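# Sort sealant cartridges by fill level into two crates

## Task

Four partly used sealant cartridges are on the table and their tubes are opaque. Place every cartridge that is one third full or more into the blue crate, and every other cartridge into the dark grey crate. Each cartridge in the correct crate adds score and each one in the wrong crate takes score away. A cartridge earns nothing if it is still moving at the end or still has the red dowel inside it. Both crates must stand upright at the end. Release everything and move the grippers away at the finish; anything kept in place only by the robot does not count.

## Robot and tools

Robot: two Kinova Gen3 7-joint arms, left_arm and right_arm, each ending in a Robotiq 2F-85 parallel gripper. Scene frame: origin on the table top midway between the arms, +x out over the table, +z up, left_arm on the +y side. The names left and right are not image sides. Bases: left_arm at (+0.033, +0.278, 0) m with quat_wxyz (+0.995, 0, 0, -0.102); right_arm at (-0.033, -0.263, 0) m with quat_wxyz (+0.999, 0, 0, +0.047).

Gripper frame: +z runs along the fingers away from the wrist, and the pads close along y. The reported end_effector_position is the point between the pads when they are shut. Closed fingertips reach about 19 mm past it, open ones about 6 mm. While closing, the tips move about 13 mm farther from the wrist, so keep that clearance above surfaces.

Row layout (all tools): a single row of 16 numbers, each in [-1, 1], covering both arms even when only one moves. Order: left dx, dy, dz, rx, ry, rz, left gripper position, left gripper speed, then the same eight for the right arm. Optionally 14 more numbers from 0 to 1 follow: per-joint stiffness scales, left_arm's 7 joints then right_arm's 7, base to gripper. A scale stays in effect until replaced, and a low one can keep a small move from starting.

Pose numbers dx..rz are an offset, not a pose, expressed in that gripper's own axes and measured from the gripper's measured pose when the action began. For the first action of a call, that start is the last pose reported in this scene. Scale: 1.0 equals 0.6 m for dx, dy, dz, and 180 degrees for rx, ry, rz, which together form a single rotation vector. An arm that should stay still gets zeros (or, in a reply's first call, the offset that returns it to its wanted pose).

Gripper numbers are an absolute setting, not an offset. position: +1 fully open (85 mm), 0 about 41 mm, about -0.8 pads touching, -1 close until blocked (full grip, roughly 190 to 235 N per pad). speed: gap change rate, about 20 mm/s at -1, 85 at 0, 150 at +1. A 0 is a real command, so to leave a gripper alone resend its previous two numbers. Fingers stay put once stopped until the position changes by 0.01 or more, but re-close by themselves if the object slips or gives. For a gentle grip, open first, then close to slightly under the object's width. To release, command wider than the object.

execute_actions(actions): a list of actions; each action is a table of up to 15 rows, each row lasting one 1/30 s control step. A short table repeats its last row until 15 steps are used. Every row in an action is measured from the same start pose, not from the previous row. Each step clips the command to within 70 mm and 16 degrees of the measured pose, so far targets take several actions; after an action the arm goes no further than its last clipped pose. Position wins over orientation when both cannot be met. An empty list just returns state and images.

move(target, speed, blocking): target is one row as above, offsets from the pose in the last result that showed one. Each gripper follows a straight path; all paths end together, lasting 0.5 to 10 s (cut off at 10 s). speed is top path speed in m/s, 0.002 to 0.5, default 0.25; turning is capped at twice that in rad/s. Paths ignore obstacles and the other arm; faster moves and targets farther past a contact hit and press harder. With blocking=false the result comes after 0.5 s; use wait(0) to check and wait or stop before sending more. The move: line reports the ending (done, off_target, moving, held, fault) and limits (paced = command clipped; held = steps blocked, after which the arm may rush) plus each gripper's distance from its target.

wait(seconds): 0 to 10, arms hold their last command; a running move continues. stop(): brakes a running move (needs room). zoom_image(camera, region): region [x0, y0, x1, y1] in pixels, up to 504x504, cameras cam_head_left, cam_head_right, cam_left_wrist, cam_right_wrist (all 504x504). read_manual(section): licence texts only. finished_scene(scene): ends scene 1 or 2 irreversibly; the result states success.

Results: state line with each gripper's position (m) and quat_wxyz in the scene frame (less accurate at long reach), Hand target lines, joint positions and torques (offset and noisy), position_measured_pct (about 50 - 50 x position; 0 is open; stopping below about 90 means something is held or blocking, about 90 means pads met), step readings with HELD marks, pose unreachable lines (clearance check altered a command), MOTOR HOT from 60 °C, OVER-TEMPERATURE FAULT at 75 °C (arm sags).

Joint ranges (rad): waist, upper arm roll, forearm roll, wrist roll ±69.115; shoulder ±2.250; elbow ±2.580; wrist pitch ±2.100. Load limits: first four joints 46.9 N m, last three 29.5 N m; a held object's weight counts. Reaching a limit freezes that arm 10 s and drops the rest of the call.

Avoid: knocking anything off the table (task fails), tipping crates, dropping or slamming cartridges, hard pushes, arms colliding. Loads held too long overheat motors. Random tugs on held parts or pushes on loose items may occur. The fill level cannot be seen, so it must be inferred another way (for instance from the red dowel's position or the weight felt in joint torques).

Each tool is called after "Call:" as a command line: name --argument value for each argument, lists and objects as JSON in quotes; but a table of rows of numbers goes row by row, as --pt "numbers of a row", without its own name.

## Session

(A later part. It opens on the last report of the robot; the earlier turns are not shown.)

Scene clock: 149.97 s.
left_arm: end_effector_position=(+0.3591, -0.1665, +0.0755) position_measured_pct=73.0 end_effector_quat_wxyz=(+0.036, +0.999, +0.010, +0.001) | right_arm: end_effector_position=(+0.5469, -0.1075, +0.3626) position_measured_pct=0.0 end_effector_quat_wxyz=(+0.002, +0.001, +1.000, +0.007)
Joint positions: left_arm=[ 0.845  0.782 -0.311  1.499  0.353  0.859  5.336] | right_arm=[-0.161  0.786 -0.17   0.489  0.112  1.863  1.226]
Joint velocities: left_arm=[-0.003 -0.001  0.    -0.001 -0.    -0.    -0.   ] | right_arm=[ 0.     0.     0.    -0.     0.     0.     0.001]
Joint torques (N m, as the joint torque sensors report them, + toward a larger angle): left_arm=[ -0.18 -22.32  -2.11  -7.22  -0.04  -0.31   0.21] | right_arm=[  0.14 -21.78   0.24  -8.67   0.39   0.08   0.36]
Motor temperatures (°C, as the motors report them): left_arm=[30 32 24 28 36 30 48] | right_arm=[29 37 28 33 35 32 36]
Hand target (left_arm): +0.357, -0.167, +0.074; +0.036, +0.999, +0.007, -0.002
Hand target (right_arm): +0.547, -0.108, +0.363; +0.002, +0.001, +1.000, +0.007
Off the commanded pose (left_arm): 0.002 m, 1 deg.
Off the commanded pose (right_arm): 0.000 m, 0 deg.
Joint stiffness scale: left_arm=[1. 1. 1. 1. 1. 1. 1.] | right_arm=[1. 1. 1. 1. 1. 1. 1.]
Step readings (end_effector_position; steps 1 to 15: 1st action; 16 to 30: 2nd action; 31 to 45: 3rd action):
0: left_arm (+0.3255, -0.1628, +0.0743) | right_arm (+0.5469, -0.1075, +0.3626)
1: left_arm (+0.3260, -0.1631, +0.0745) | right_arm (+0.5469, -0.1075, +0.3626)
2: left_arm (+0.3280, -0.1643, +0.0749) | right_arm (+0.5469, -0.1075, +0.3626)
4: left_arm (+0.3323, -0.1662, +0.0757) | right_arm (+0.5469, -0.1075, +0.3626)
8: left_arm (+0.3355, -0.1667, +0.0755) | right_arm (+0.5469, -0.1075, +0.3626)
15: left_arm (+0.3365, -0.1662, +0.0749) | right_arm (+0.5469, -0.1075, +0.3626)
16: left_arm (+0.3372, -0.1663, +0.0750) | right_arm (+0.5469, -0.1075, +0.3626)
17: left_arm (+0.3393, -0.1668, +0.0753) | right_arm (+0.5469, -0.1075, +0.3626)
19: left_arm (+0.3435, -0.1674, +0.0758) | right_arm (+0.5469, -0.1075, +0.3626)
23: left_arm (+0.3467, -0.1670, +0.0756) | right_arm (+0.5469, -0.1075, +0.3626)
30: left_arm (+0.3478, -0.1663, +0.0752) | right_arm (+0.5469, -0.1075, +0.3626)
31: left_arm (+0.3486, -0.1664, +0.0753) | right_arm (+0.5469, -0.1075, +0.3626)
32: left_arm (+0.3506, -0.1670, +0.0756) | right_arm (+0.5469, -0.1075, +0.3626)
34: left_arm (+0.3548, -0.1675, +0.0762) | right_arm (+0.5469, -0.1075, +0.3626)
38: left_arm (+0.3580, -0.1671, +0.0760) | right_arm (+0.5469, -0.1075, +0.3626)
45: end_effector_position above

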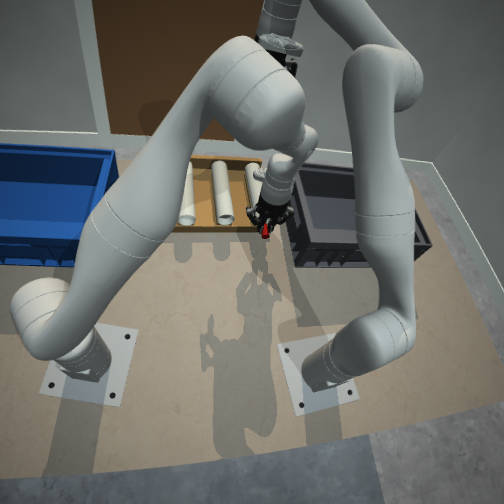

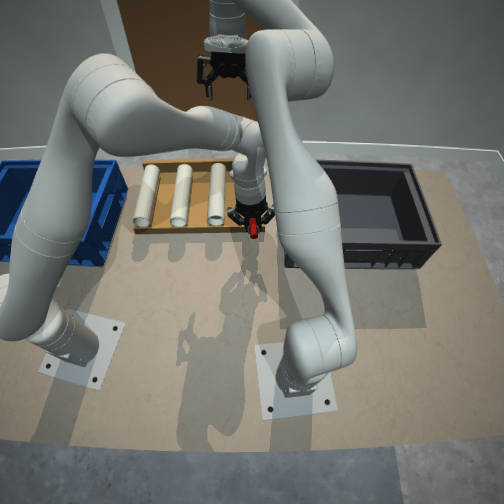

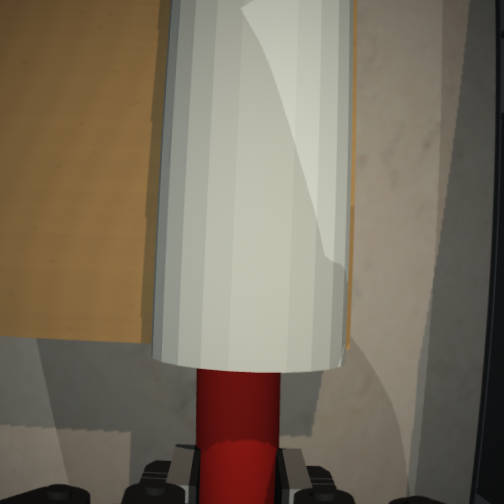

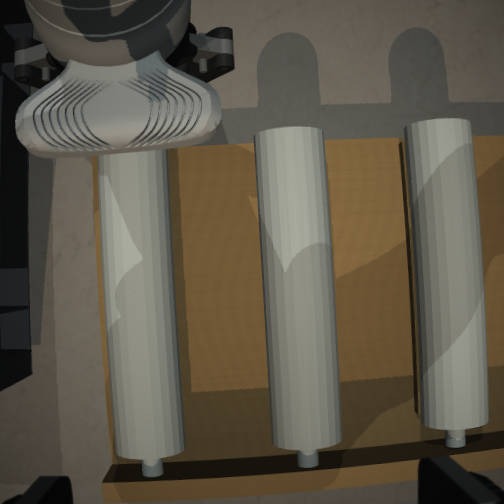

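Call:
move --target '[-0.318,0,0,0,0,0,-1,0, 0,0,0,0,0,0,1,0]' --speed 0.25

Call:
move --target '[0.0,-0.532,-0.031,0.167,0,0,-1,0, 0.053,-0.117,0.238,0,0,0,1,0]' --speed 0.25

Call:
zoom_image --camera "cam_head_left" --region '[90, 140, 230, 260]'

Scene clock: 170.53 s.
left_arm: end_effector_position=(+0.1664, -0.1703, +0.0738) position_measured_pct=73.0 end_effector_quat_wxyz=(+0.035, +0.999, +0.009, -0.003) | right_arm: end_effector_position=(+0.5469, -0.1075, +0.3626) position_measured_pct=0.0 end_effector_quat_wxyz=(+0.002, +0.001, +1.000, +0.007)
Joint positions: left_arm=[ 1.217  0.641 -0.312  1.819  0.352  0.671  5.632] | right_arm=[-0.161  0.786 -0.17   0.489  0.112  1.863  1.226]
Joint velocities: left_arm=[ 0.01   0.001 -0.01   0.    -0.    -0.     0.   ] | right_arm=[-0.    -0.     0.    -0.001 -0.    -0.001  0.001]
Joint torques (N m, as the joint torque sensors report them, + toward a larger angle): left_arm=[  0.1  -18.68  -2.37  -6.14  -0.08  -0.13   0.05] | right_arm=[ -0.35 -22.66  -0.19  -8.39   0.41   0.11   0.3 ]
Motor temperatures (°C, as the motors report them): left_arm=[30 32 24 28 36 30 48] | right_arm=[29 37 28 33 35 32 36]
Hand target (left_arm): +0.168, -0.170, +0.075; +0.036, +0.999, +0.010, +0.001
Hand target (right_arm): +0.547, -0.108, +0.363; +0.002, +0.001, +1.000, +0.007
Off the commanded pose (left_arm): 0.002 m, 0 deg.
Off the commanded pose (right_arm): 0.000 m, 0 deg.
Joint stiffness scale: left_arm=[1. 1. 1. 1. 1. 1. 1.] | right_arm=[1. 1. 1. 1. 1. 1. 1.]
move: done

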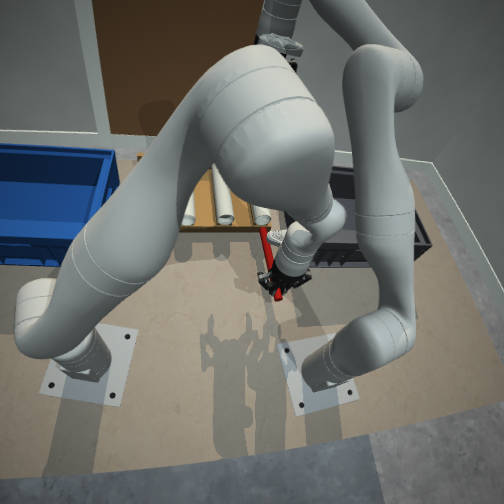

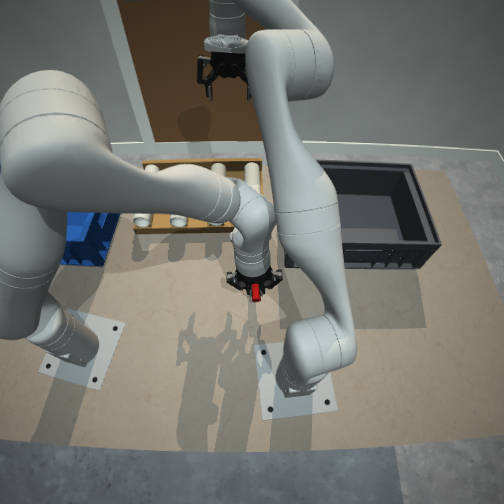

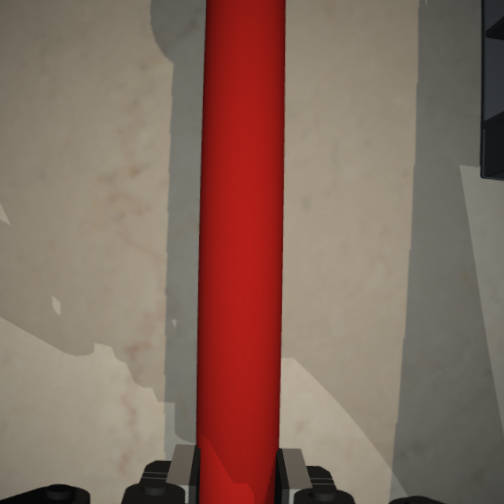

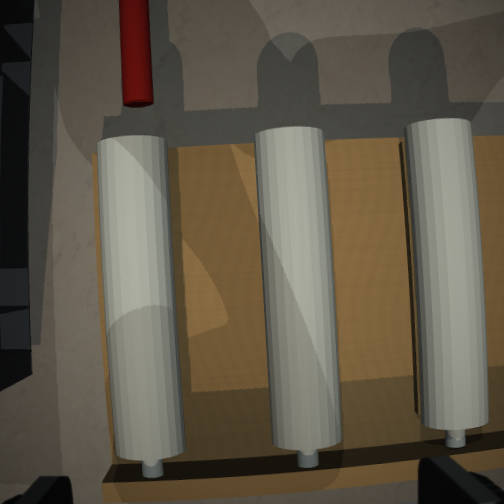

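Scene clock: 172.30 s.
left_arm: end_effector_position=(+0.1583, +0.1465, +0.0703) position_measured_pct=73.0 end_effector_quat_wxyz=(-0.222, +0.975, +0.012, -0.006) | right_arm: end_effector_position=(+0.5156, -0.1781, +0.2177) position_measured_pct=0.0 end_effector_quat_wxyz=(+0.000, +0.004, +1.000, +0.003)
Joint positions: left_arm=[ 1.233  0.559 -0.535  2.327  0.035  0.698  5.624] | right_arm=[-0.004  0.653 -0.186  1.214  0.112  1.283  1.286]
Joint velocities: left_arm=[-0.005  0.001  0.001  0.002 -0.002 -0.002 -0.   ] | right_arm=[ 0.005 -0.001 -0.005  0.003  0.    -0.001  0.   ]
Joint torques (N m, as the joint torque sensors report them, + toward a larger angle): left_arm=[  0.01 -11.5   -2.3   -1.37  -0.82   0.87   0.13] | right_arm=[  0.21 -19.95  -0.25  -8.49   0.12   0.38   0.14]
Motor temperatures (°C, as the motors report them): left_arm=[30 32 24 28 36 30 48] | right_arm=[29 37 28 33 35 32 36]
Hand target (left_arm): +0.161, +0.149, +0.070; -0.225, +0.974, +0.009, -0.005
Hand target (right_arm): +0.515, -0.176, +0.219; +0.002, +0.002, +1.000, +0.007
Off the commanded pose (left_arm): 0.004 m, 1 deg.
Off the commanded pose (right_arm): 0.003 m, 1 deg.
Joint stiffness scale: left_arm=[1. 1. 1. 1. 1. 1. 1.] | right_arm=[1. 1. 1. 1. 1. 1. 1.]
move: off_target (left_arm)

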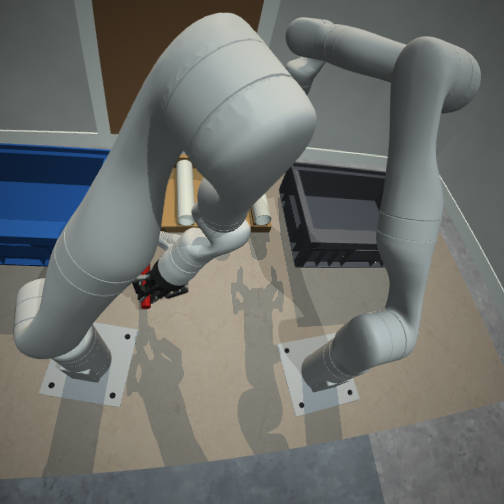

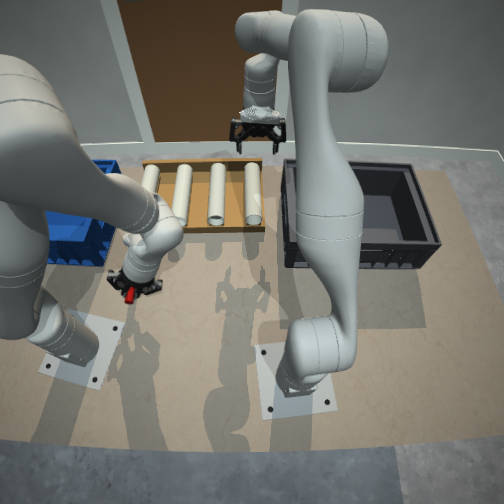

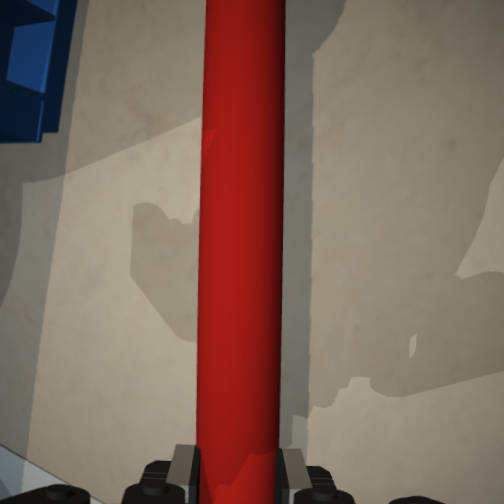

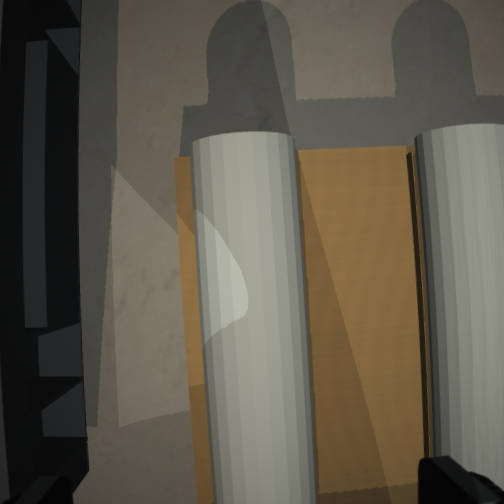

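Region (90, 140, 230, 260) of cam_head_left's 504x504 image, scaled by 3.600, with more detail than that image has; it fills the top 432 rows of this view, and the rest is white.

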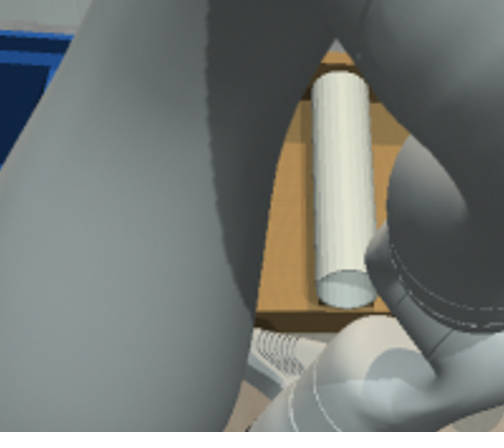

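Call:
move --target '[0.01,-0.015,0.0073,0,0,0,-1,0, 0,0.013,0.252,0,0,0,0.45,0]' --speed 0.2

Call:
execute_actions --actions '[[[0.02,0,0,0,0,0.002,-1,0, 0,0,0,0,0,0,-1,0]],[[0.02,0,0,0,0,0.002,-1,0, 0,0,0,0,0,0,-1,0]],[[0.02,0,0,0,0,0.002,-1,0, 0,0,0,0,0,0,-1,0]],[[0.02,0,0,0,0,0.002,-1,0, 0,0,0,0,0,0,-1,0]]]'

Scene clock: 185.20 s.
left_arm: end_effector_position=(+0.1616, +0.1552, +0.0695) position_measured_pct=73.0 end_effector_quat_wxyz=(-0.223, +0.975, +0.015, -0.008) | right_arm: end_effector_position=(+0.5154, -0.1680, +0.0692) position_measured_pct=27.4 end_effector_quat_wxyz=(+0.000, +0.004, +1.000, +0.006)
Joint positions: left_arm=[ 1.208  0.558 -0.54   2.344  0.026  0.68   5.608] | right_arm=[-0.026  0.822 -0.162  1.407  0.135  0.921  1.251]
Joint velocities: left_arm=[-0.001  0.001  0.    -0.    -0.001  0.     0.   ] | right_arm=[-0.004  0.004  0.004  0.001  0.001 -0.     0.001]
Joint torques (N m, as the joint torque sensors report them, + toward a larger angle): left_arm=[ -0.12 -11.56  -2.44  -1.84  -0.74   1.04   0.14] | right_arm=[  0.93 -21.35  -0.54  -7.49   0.03   0.41   0.15]
Motor temperatures (°C, as the motors report them): left_arm=[30 32 25 28 36 30 48] | right_arm=[29 37 28 33 35 32 36]
Hand target (left_arm): +0.164, +0.157, +0.070; -0.222, +0.975, +0.012, -0.006
Hand target (right_arm): +0.515, -0.170, +0.066; +0.000, +0.004, +1.000, +0.003
Off the commanded pose (left_arm): 0.003 m, 0 deg.
Off the commanded pose (right_arm): 0.003 m, 0 deg.
Joint stiffness scale: left_arm=[1. 1. 1. 1. 1. 1. 1.] | right_arm=[1. 1. 1. 1. 1. 1. 1.]
move: done

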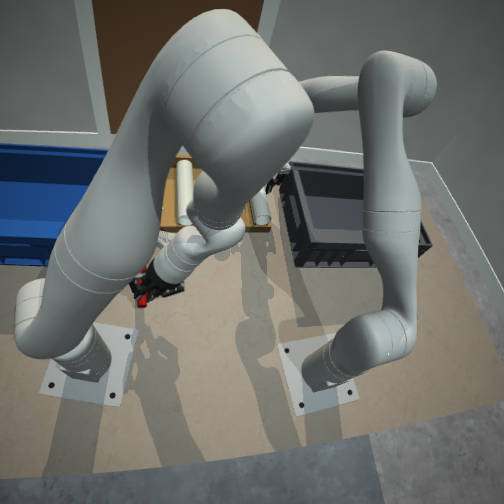

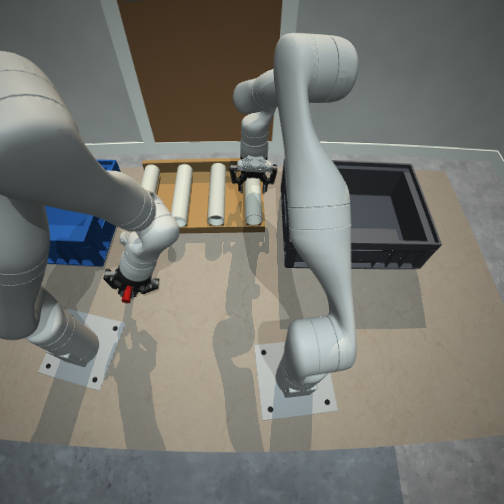

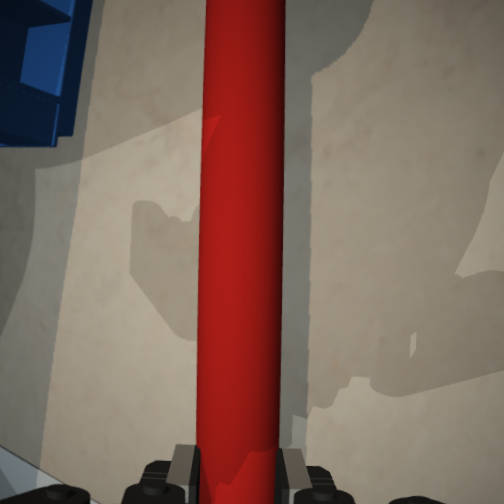

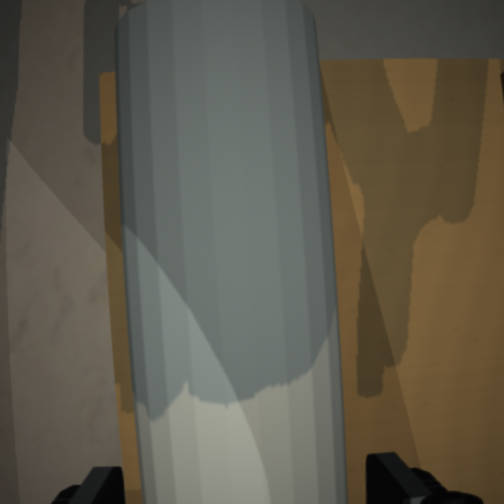

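Scene clock: 187.20 s.
left_arm: end_effector_position=(+0.1999, +0.1488, +0.0673) position_measured_pct=73.0 end_effector_quat_wxyz=(-0.210, +0.978, +0.015, -0.012) | right_arm: end_effector_position=(+0.5156, -0.1680, +0.0700) position_measured_pct=46.8 end_effector_quat_wxyz=(+0.000, +0.004, +1.000, +0.006)
Joint positions: left_arm=[ 1.093  0.575 -0.541  2.282  0.017  0.681  5.51 ] | right_arm=[-0.026  0.821 -0.162  1.407  0.135  0.922  1.251]
Joint velocities: left_arm=[-0.006  0.     0.002 -0.     0.     0.    -0.   ] | right_arm=[-0.    -0.001  0.    -0.     0.001  0.    -0.   ]
Joint torques (N m, as the joint torque sensors report them, + toward a larger angle): left_arm=[ -0.17 -12.43  -2.44  -2.11  -0.89   1.04   0.11] | right_arm=[  0.3  -18.9   -0.63  -7.26  -0.16  -0.76   0.2 ]
Motor temperatures (°C, as the motors report them): left_arm=[30 32 25 28 36 30 48] | right_arm=[29 37 28 33 35 32 36]
Hand target (left_arm): +0.202, +0.151, +0.068; -0.213, +0.977, +0.011, -0.012
Hand target (right_arm): +0.516, -0.168, +0.070; +0.000, +0.004, +1.000, +0.006
Off the commanded pose (left_arm): 0.003 m, 1 deg.
Off the commanded pose (right_arm): 0.000 m, 0 deg.
Joint stiffness scale: left_arm=[1. 1. 1. 1. 1. 1. 1.] | right_arm=[1. 1. 1. 1. 1. 1. 1.]
Step readings (end_effector_position; steps 1 to 15: 1st action; 16 to 30: 2nd action; 31 to 45: 3rd action; 46 to 60: 4th action):
0: left_arm (+0.1616, +0.1552, +0.0695) | right_arm (+0.5154, -0.1680, +0.0692)
1: left_arm (+0.1623, +0.1552, +0.0695) | right_arm (+0.5154, -0.1680, +0.0691)
2: left_arm (+0.1645, +0.1547, +0.0694) | right_arm (+0.5154, -0.1680, +0.0691)
4: left_arm (+0.1679, +0.1537, +0.0693) | right_arm (+0.5154, -0.1680, +0.0691)
8: left_arm (+0.1701, +0.1534, +0.0691) | right_arm (+0.5155, -0.1679, +0.0695)
15: left_arm (+0.1709, +0.1538, +0.0690) | right_arm (+0.5155, -0.1680, +0.0699)
16: left_arm (+0.1717, +0.1537, +0.0690) | right_arm (+0.5156, -0.1680, +0.0700)
17: left_arm (+0.1740, +0.1531, +0.0689) | right_arm (+0.5156, -0.1680, +0.0700)
19: left_arm (+0.1773, +0.1520, +0.0687) | right_arm (+0.5156, -0.1680, +0.0700)
23: left_arm (+0.1796, +0.1518, +0.0685) | right_arm (+0.5156, -0.1680, +0.0700)
30: left_arm (+0.1803, +0.1522, +0.0685) | right_arm (+0.5156, -0.1680, +0.0700)
31: left_arm (+0.1811, +0.1521, +0.0685) | right_arm (+0.5156, -0.1680, +0.0700)
32: left_arm (+0.1835, +0.1515, +0.0684) | right_arm (+0.5156, -0.1680, +0.0700)
34: left_arm (+0.1869, +0.1504, +0.0682) | right_arm (+0.5156, -0.1680, +0.0700)
38: left_arm (+0.1893, +0.1501, +0.0680) | right_arm (+0.5156, -0.1680, +0.0700)
45: left_arm (+0.1900, +0.1505, +0.0679) | right_arm (+0.5156, -0.1680, +0.0700)
46: left_arm (+0.1908, +0.1504, +0.0679) | right_arm (+0.5156, -0.1680, +0.0700)
47: left_arm (+0.1932, +0.1498, +0.0678) | right_arm (+0.5156, -0.1680, +0.0700)
49: left_arm (+0.1968, +0.1486, +0.0676) | right_arm (+0.5156, -0.1680, +0.0700)
53: left_arm (+0.1992, +0.1484, +0.0674) | right_arm (+0.5156, -0.1680, +0.0700)
60: end_effector_position above

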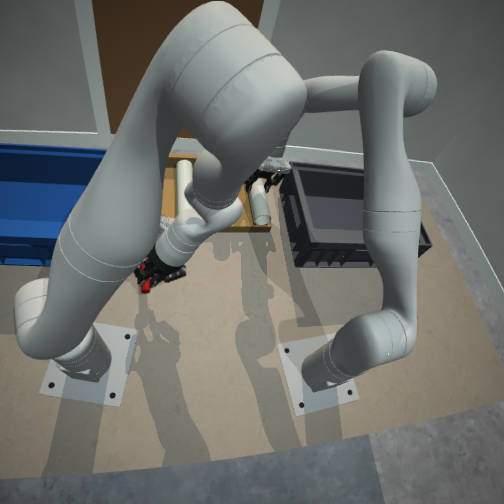

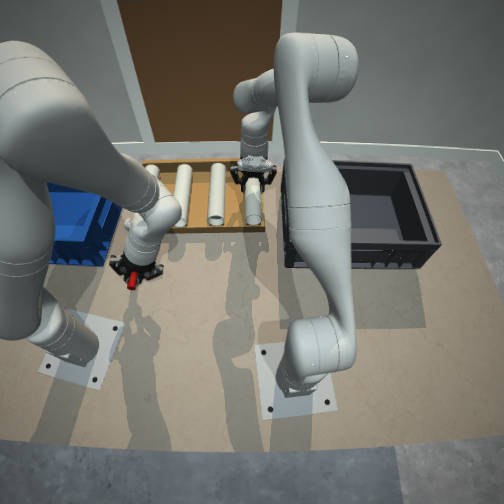

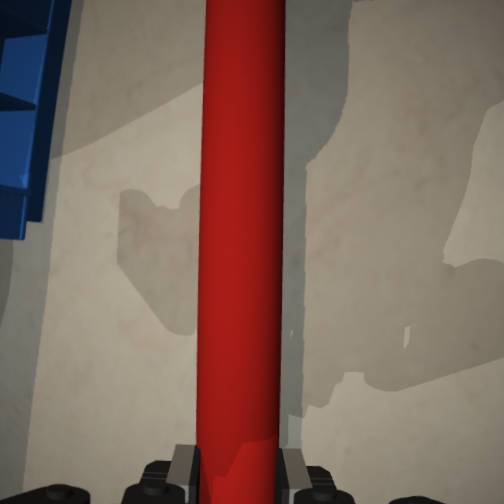

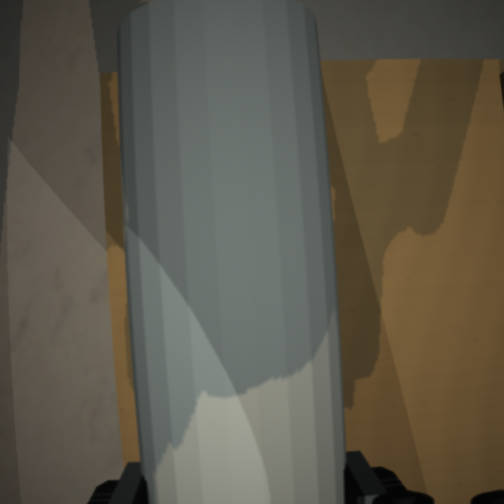

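Call:
execute_actions --actions '[]'

Scene clock: 210.10 s.
left_arm: end_effector_position=(+0.2000, +0.1489, +0.0673) position_measured_pct=73.0 end_effector_quat_wxyz=(-0.210, +0.978, +0.015, -0.012) | right_arm: end_effector_position=(+0.5156, -0.1680, +0.0700) position_measured_pct=46.8 end_effector_quat_wxyz=(+0.000, +0.004, +1.000, +0.006)
Joint positions: left_arm=[ 1.092  0.575 -0.541  2.282  0.017  0.681  5.51 ] | right_arm=[-0.026  0.821 -0.162  1.407  0.135  0.922  1.251]
Joint velocities: left_arm=[ 0.001  0.001  0.002 -0.    -0.     0.    -0.001] | right_arm=[ 0.     0.001  0.     0.001  0.    -0.001 -0.   ]
Joint torques (N m, as the joint torque sensors report them, + toward a larger angle): left_arm=[ -0.06 -12.54  -2.8   -2.25  -0.59   1.03   0.28] | right_arm=[  0.16 -18.63  -0.73  -7.5   -0.26  -0.6    0.08]
Motor temperatures (°C, as the motors report them): left_arm=[30 32 25 28 36 30 48] | right_arm=[29 37 28 33 35 32 36]
Hand target (left_arm): +0.202, +0.151, +0.068; -0.213, +0.977, +0.011, -0.012
Hand target (right_arm): +0.516, -0.168, +0.070; +0.000, +0.004, +1.000, +0.006
Off the commanded pose (left_arm): 0.003 m, 1 deg.
Off the commanded pose (right_arm): 0.000 m, 0 deg.
Joint stiffness scale: left_arm=[1. 1. 1. 1. 1. 1. 1.] | right_arm=[1. 1. 1. 1. 1. 1. 1.]

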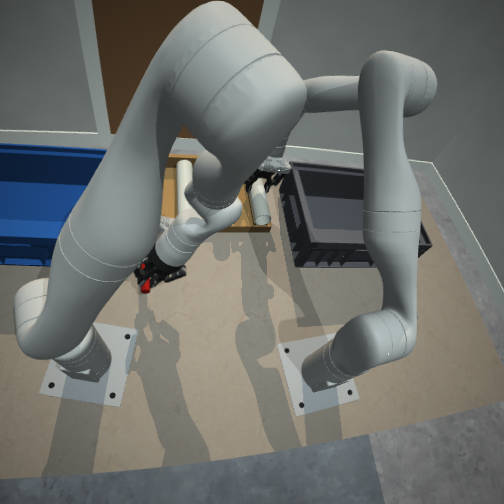

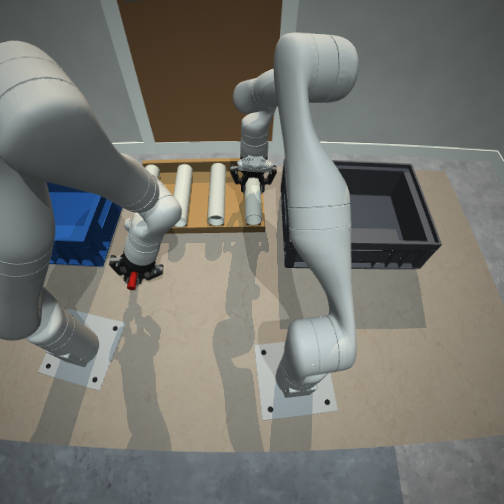

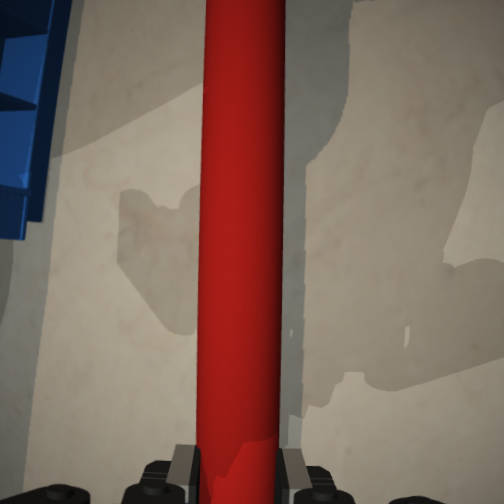

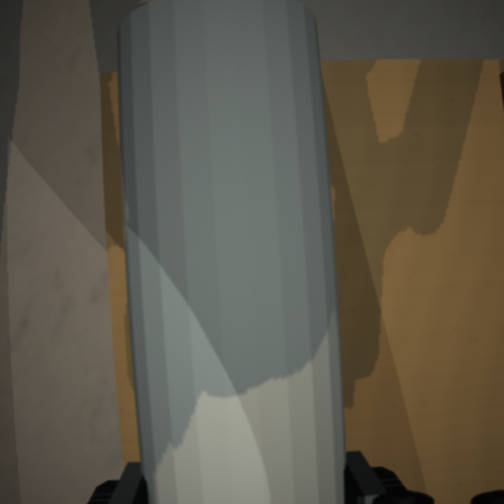

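Call:
execute_actions --actions '[[[0.02,-0.007,0,0,0,0,-1,0,0,0,0,0,0,0,-1,0]],[[0.02,-0.006,0,0,0,0,-1,0,0,0,0,0,0,0,-1,0]],[[0.02,-0.005,0,0,0,0,-1,0,0,0,0,0,0,0,-1,0]],[[0.02,-0.005,0,0,0,0,-1,0,0,0,0,0,0,0,-1,0]]]'

Scene clock: 221.03 s.
left_arm: end_effector_position=(+0.2303, +0.1576, +0.0698) position_measured_pct=73.0 end_effector_quat_wxyz=(-0.202, +0.979, +0.022, -0.020) | right_arm: end_effector_position=(+0.5157, -0.1680, +0.0704) position_measured_pct=46.8 end_effector_quat_wxyz=(+0.001, +0.004, +1.000, +0.006)
Joint positions: left_arm=[ 0.983  0.577 -0.55   2.242  0.009  0.693  5.42 ] | right_arm=[-0.026  0.82  -0.162  1.407  0.135  0.922  1.251]
Joint velocities: left_arm=[-0.004 -0.001  0.001 -0.001 -0.     0.    -0.   ] | right_arm=[ 0.001  0.    -0.001 -0.    -0.001  0.    -0.   ]
Joint torques (N m, as the joint torque sensors report them, + toward a larger angle): left_arm=[ -2.38 -13.05  -5.47  -5.44  -1.69  -0.83   0.49] | right_arm=[  0.55 -18.2   -0.21  -6.85   0.63  -0.2    0.72]
Motor temperatures (°C, as the motors report them): left_arm=[30 32 25 28 36 30 48] | right_arm=[29 37 28 33 35 32 36]
Hand target (left_arm): +0.236, +0.159, +0.070; -0.203, +0.979, +0.022, -0.016
Hand target (right_arm): +0.516, -0.168, +0.070; +0.000, +0.004, +1.000, +0.006
Off the commanded pose (left_arm): 0.006 m, 0 deg.
Off the commanded pose (right_arm): 0.000 m, 0 deg.
Joint stiffness scale: left_arm=[1. 1. 1. 1. 1. 1. 1.] | right_arm=[1. 1. 1. 1. 1. 1. 1.]
Step readings (end_effector_position; steps 1 to 15: 1st action; 16 to 30: 2nd action; 31 to 45: 3rd action; 46 to 60: 4th action):
0: left_arm (+0.2000, +0.1489, +0.0673) | right_arm (+0.5156, -0.1680, +0.0700)
1: left_arm (+0.2007, +0.1490, +0.0673) | right_arm (+0.5156, -0.1680, +0.0700)
2: left_arm (+0.2028, +0.1495, +0.0675) | right_arm (+0.5156, -0.1680, +0.0700)
4: left_arm (+0.2062, +0.1502, +0.0679) | right_arm (+0.5156, -0.1680, +0.0700)
8: left_arm (+0.2084, +0.1509, +0.0680) | right_arm (+0.5156, -0.1680, +0.0700)
15: left_arm (+0.2091, +0.1513, +0.0680) | right_arm (+0.5156, -0.1680, +0.0700)
16: left_arm (+0.2098, +0.1514, +0.0680) | right_arm (+0.5156, -0.1680, +0.0700)
17: left_arm (+0.2120, +0.1516, +0.0682) | right_arm (+0.5156, -0.1680, +0.0700)
19: left_arm (+0.2155, +0.1518, +0.0685) | right_arm (+0.5156, -0.1680, +0.0700)
23: left_arm (+0.2178, +0.1523, +0.0686) | right_arm (+0.5156, -0.1680, +0.0700)
30: left_arm (+0.2185, +0.1528, +0.0686) | right_arm (+0.5156, -0.1680, +0.0700)
31: left_arm (+0.2193, +0.1528, +0.0687) | right_arm (+0.5156, -0.1680, +0.0700)
32: left_arm (+0.2216, +0.1528, +0.0688) | right_arm (+0.5156, -0.1680, +0.0700)
34: left_arm (+0.2234, +0.1535, +0.0691) | right_arm (+0.5156, -0.1680, +0.0700)
38: left_arm (+0.2242, +0.1547, +0.0692) | right_arm (+0.5156, -0.1680, +0.0700)
45: left_arm (+0.2246, +0.1552, +0.0693) | right_arm (+0.5156, -0.1680, +0.0700)
46: left_arm (+0.2251, +0.1555, +0.0693) | right_arm (+0.5156, -0.1680, +0.0700)
47: left_arm (+0.2260, +0.1562, +0.0696) | right_arm (+0.5156, -0.1680, +0.0700)
49: left_arm (+0.2280, +0.1568, +0.0698) | right_arm (+0.5156, -0.1680, +0.0702)
53: left_arm (+0.2296, +0.1573, +0.0698) | right_arm (+0.5157, -0.1680, +0.0703)
60: end_effector_position above

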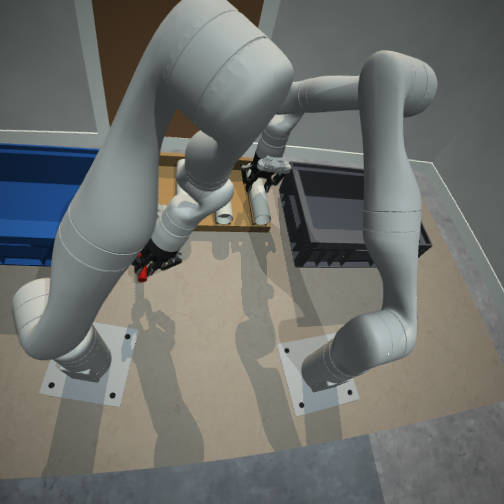

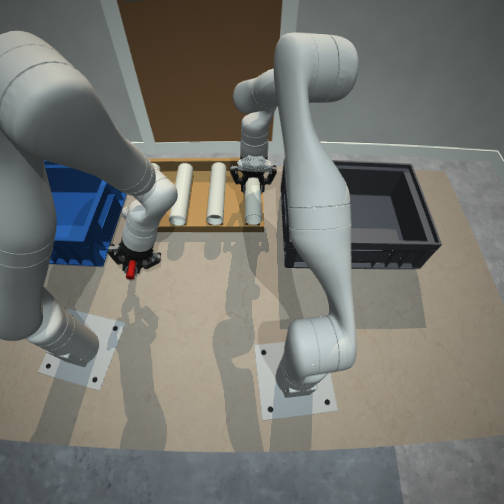

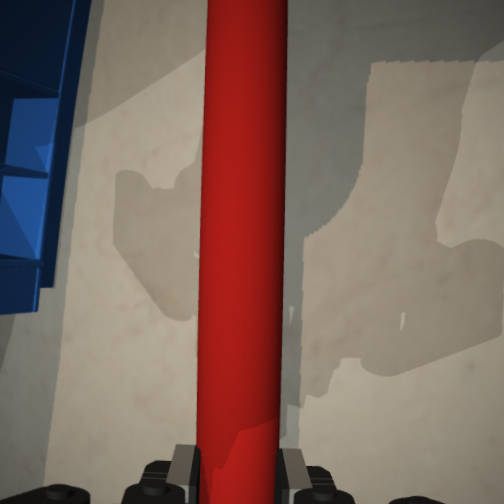

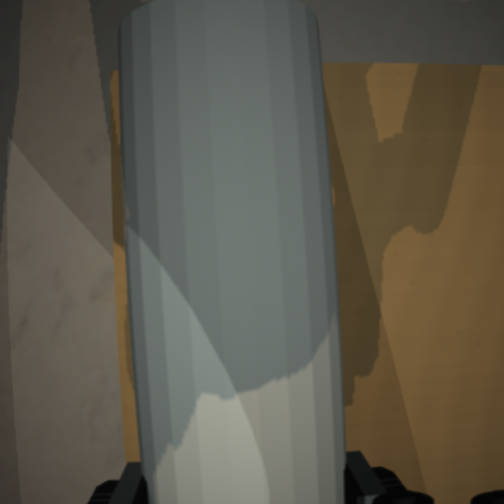

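Call:
execute_actions --actions '[[[-0.015,0,0,0,0,0,-1,0,0,0,0,0,0,0,-1,0]]]'

Call:
zoom_image --camera "cam_head_right" --region '[90, 150, 250, 290]'

Call:
zoom_image --camera "cam_head_left" --region '[100, 140, 260, 290]'

Scene clock: 228.80 s.
left_arm: end_effector_position=(+0.2225, +0.1581, +0.0701) position_measured_pct=73.0 end_effector_quat_wxyz=(-0.205, +0.978, +0.018, -0.021) | right_arm: end_effector_position=(+0.5157, -0.1680, +0.0705) position_measured_pct=46.8 end_effector_quat_wxyz=(+0.001, +0.004, +1.000, +0.006)
Joint positions: left_arm=[ 1.004  0.573 -0.55   2.255  0.009  0.692  5.43 ] | right_arm=[-0.026  0.82  -0.162  1.407  0.135  0.922  1.251]
Joint velocities: left_arm=[ 0.004 -0.003  0.002  0.001 -0.    -0.001  0.   ] | right_arm=[ 0.001  0.001  0.     0.     0.    -0.001  0.003]
Joint torques (N m, as the joint torque sensors report them, + toward a larger angle): left_arm=[ -0.5  -12.54  -2.7   -1.76  -0.7    1.1    0.19] | right_arm=[  0.85 -19.5   -0.06  -6.49   0.54   0.03   0.68]
Motor temperatures (°C, as the motors report them): left_arm=[30 32 25 28 36 30 48] | right_arm=[29 38 28 33 35 32 36]
Hand target (left_arm): +0.221, +0.157, +0.070; -0.202, +0.979, +0.022, -0.020
Hand target (right_arm): +0.516, -0.168, +0.070; +0.001, +0.004, +1.000, +0.006
Off the commanded pose (left_arm): 0.002 m, 1 deg.
Off the commanded pose (right_arm): 0.000 m, 0 deg.
Joint stiffness scale: left_arm=[1. 1. 1. 1. 1. 1. 1.] | right_arm=[1. 1. 1. 1. 1. 1. 1.]
Step readings (end_effector_position):
0: left_arm (+0.2304, +0.1576, +0.0698) | right_arm (+0.5157, -0.1680, +0.0704)
1: left_arm (+0.2296, +0.1578, +0.0698) | right_arm (+0.5157, -0.1680, +0.0705)
2: left_arm (+0.2275, +0.1583, +0.0698) | right_arm (+0.5157, -0.1680, +0.0705)
4: left_arm (+0.2249, +0.1587, +0.0700) | right_arm (+0.5157, -0.1680, +0.0705)
8: left_arm (+0.2231, +0.1584, +0.0701) | right_arm (+0.5157, -0.1680, +0.0705)
15: end_effector_position above

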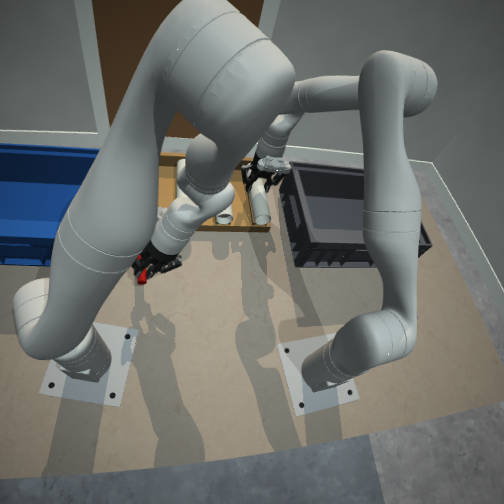

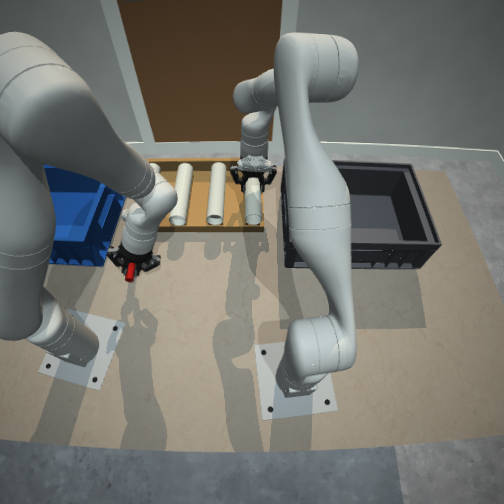

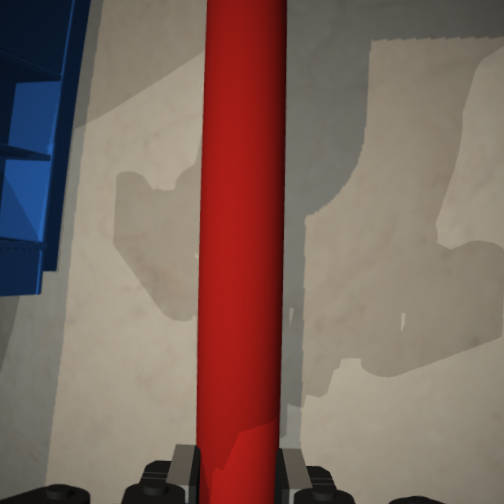

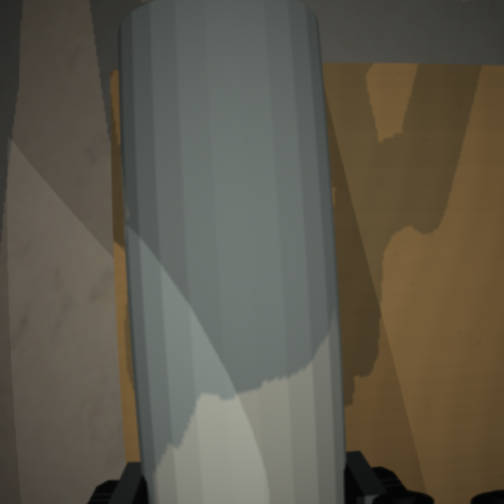

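Region (90, 150, 250, 290) of cam_head_right's 504x504 image, scaled by 3.150, with more detail than that image has; it fills the top 441 rows of this view, and the rest is white.

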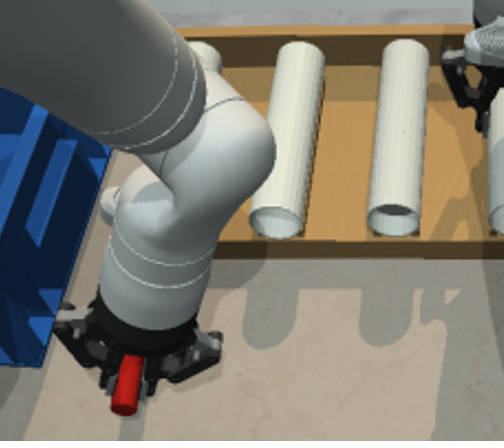

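Region (100, 140, 260, 290) of cam_head_left's 504x504 image, scaled by 3.150, with more detail than that image has; it fills the top 472 rows of this view, and the rest is white.

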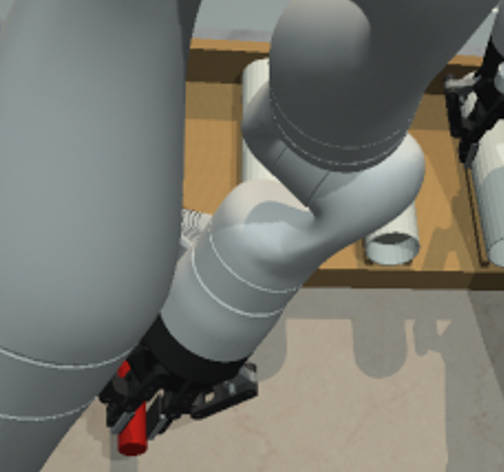

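Call:
move --target '[-0.1,0,0,0,0,0,-1,0,0,0,0,0,0,0,-1,0]' --speed 0.08

Scene clock: 237.10 s.
left_arm: end_effector_position=(+0.1649, +0.1582, +0.0727) position_measured_pct=73.0 end_effector_quat_wxyz=(-0.209, +0.978, +0.016, -0.022) | right_arm: end_effector_position=(+0.5157, -0.1680, +0.0705) position_measured_pct=46.8 end_effector_quat_wxyz=(+0.001, +0.004, +1.000, +0.006)
Joint positions: left_arm=[ 1.148  0.528 -0.53   2.353  0.031  0.676  5.555] | right_arm=[-0.026  0.82  -0.162  1.407  0.135  0.922  1.251]
Joint velocities: left_arm=[ 0.014 -0.004  0.001  0.     0.004  0.001  0.001] | right_arm=[ 0. -0. -0. -0.  0.  0.  0.]
Joint torques (N m, as the joint torque sensors report them, + toward a larger angle): left_arm=[ -0.17 -11.62  -2.33  -1.92  -0.79   1.03   0.16] | right_arm=[  0.62 -19.07  -0.3   -6.66   0.71  -0.06   0.46]
Motor temperatures (°C, as the motors report them): left_arm=[30 32 25 28 36 30 48] | right_arm=[29 38 28 33 35 32 36]
Hand target (left_arm): +0.163, +0.156, +0.072; -0.205, +0.978, +0.018, -0.021
Hand target (right_arm): +0.516, -0.168, +0.070; +0.001, +0.004, +1.000, +0.006
Off the commanded pose (left_arm): 0.004 m, 1 deg.
Off the commanded pose (right_arm): 0.000 m, 0 deg.
Joint stiffness scale: left_arm=[1. 1. 1. 1. 1. 1. 1.] | right_arm=[1. 1. 1. 1. 1. 1. 1.]
move: off_target (left_arm)

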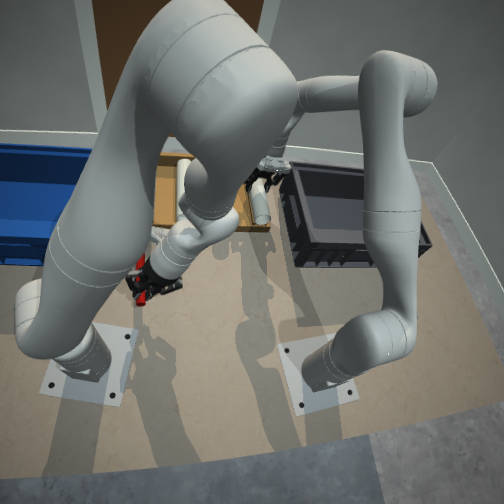

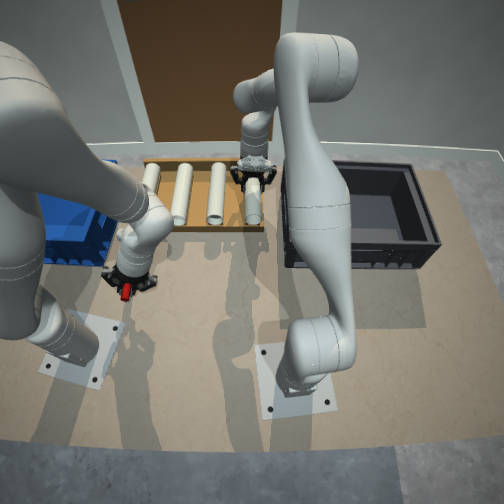

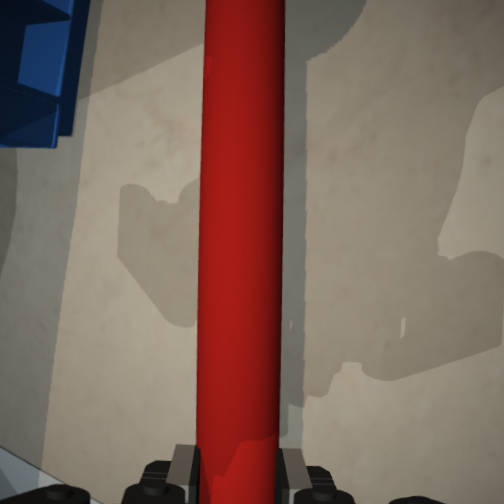

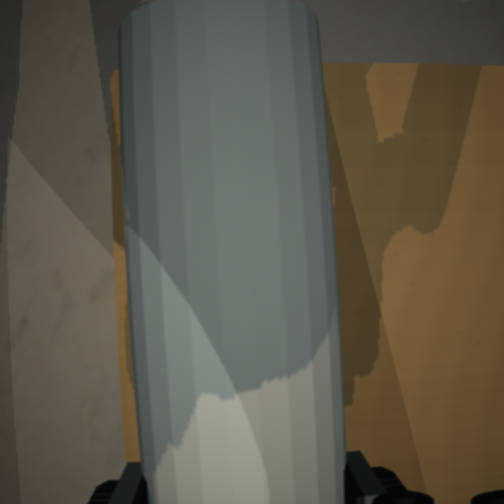

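Call:
move --target '[0,0.178,-0.043,-0.134,0,0,-1,0,0,0,-0.30,0,0,0,-1,0]' --speed 0.12

Call:
zoom_image --camera "cam_head_right" --region '[110, 150, 270, 250]'

Scene clock: 249.00 s.
left_arm: end_effector_position=(+0.1689, +0.0513, +0.0520) position_measured_pct=73.0 end_effector_quat_wxyz=(-0.004, +1.000, +0.019, -0.018) | right_arm: end_effector_position=(+0.5167, -0.1723, +0.2477) position_measured_pct=46.8 end_effector_quat_wxyz=(+0.001, +0.006, +1.000, +0.001)
Joint positions: left_arm=[ 0.886  0.452 -0.234  2.403  0.374  0.348  5.274] | right_arm=[-0.014  0.637 -0.194  1.144  0.115  1.368  1.272]
Joint velocities: left_arm=[-0.023 -0.001  0.013  0.001 -0.    -0.003  0.   ] | right_arm=[ 0.002 -0.001 -0.003 -0.001 -0.     0.002 -0.001]
Joint torques (N m, as the joint torque sensors report them, + toward a larger angle): left_arm=[ -0.58 -12.05  -1.13  -2.83  -0.14   0.04   0.04] | right_arm=[  0.6  -20.95   0.32  -8.96   0.25   0.38   0.34]
Motor temperatures (°C, as the motors report them): left_arm=[30 32 25 28 36 30 48] | right_arm=[29 38 28 33 35 32 36]
Hand target (left_arm): +0.169, +0.050, +0.053; -0.001, +1.000, +0.020, -0.018
Hand target (right_arm): +0.516, -0.170, +0.251; +0.001, +0.004, +1.000, +0.006
Off the commanded pose (left_arm): 0.001 m, 0 deg.
Off the commanded pose (right_arm): 0.004 m, 1 deg.
Joint stiffness scale: left_arm=[1. 1. 1. 1. 1. 1. 1.] | right_arm=[1. 1. 1. 1. 1. 1. 1.]
move: off_target (right_arm)

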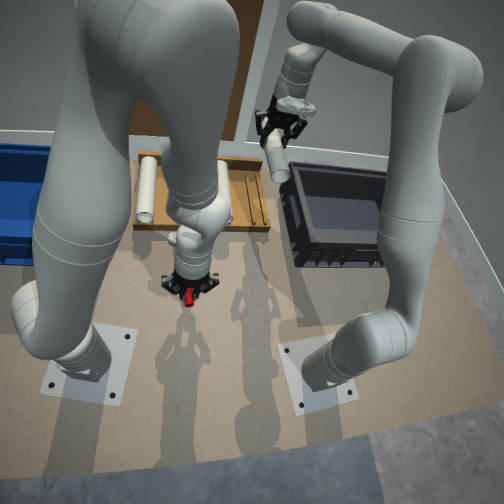

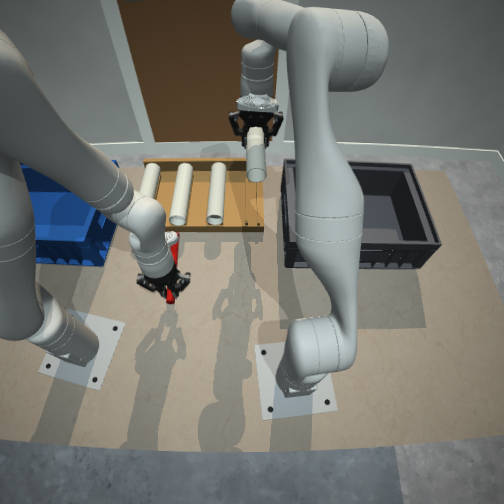

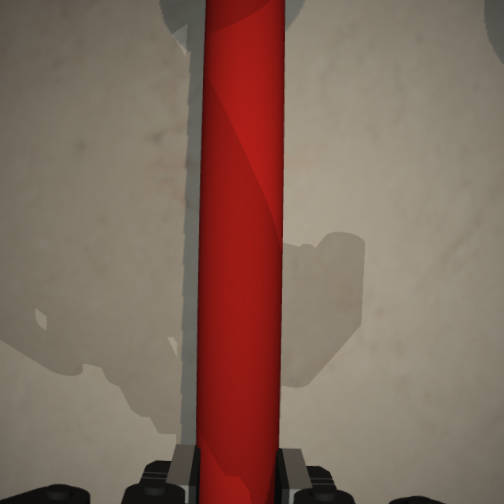

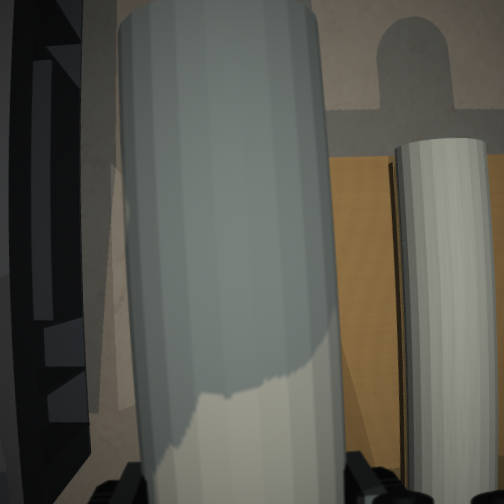

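Region (110, 150, 270, 250) of cam_head_right's 504x504 image, scaled by 3.150, with more detail than that image has; it fills the top 315 rows of this view, and the rest is white.

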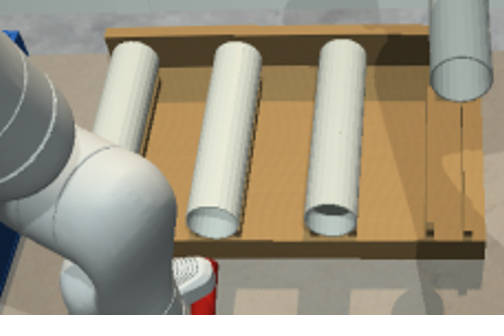

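Call:
zoom_image --camera "cam_head_left" --region '[120, 150, 200, 240]'

Region (120, 150, 200, 240) of cam_head_left's 504x504 image, scaled by 5.600, with more detail than that image has.

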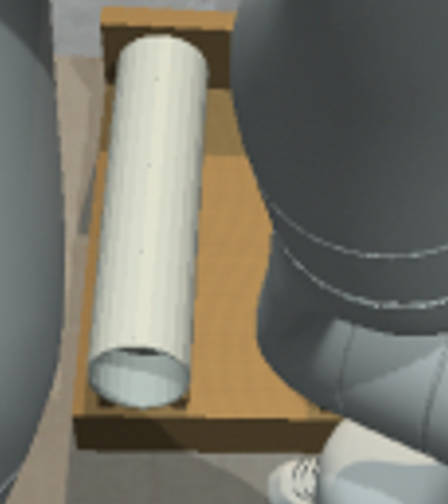

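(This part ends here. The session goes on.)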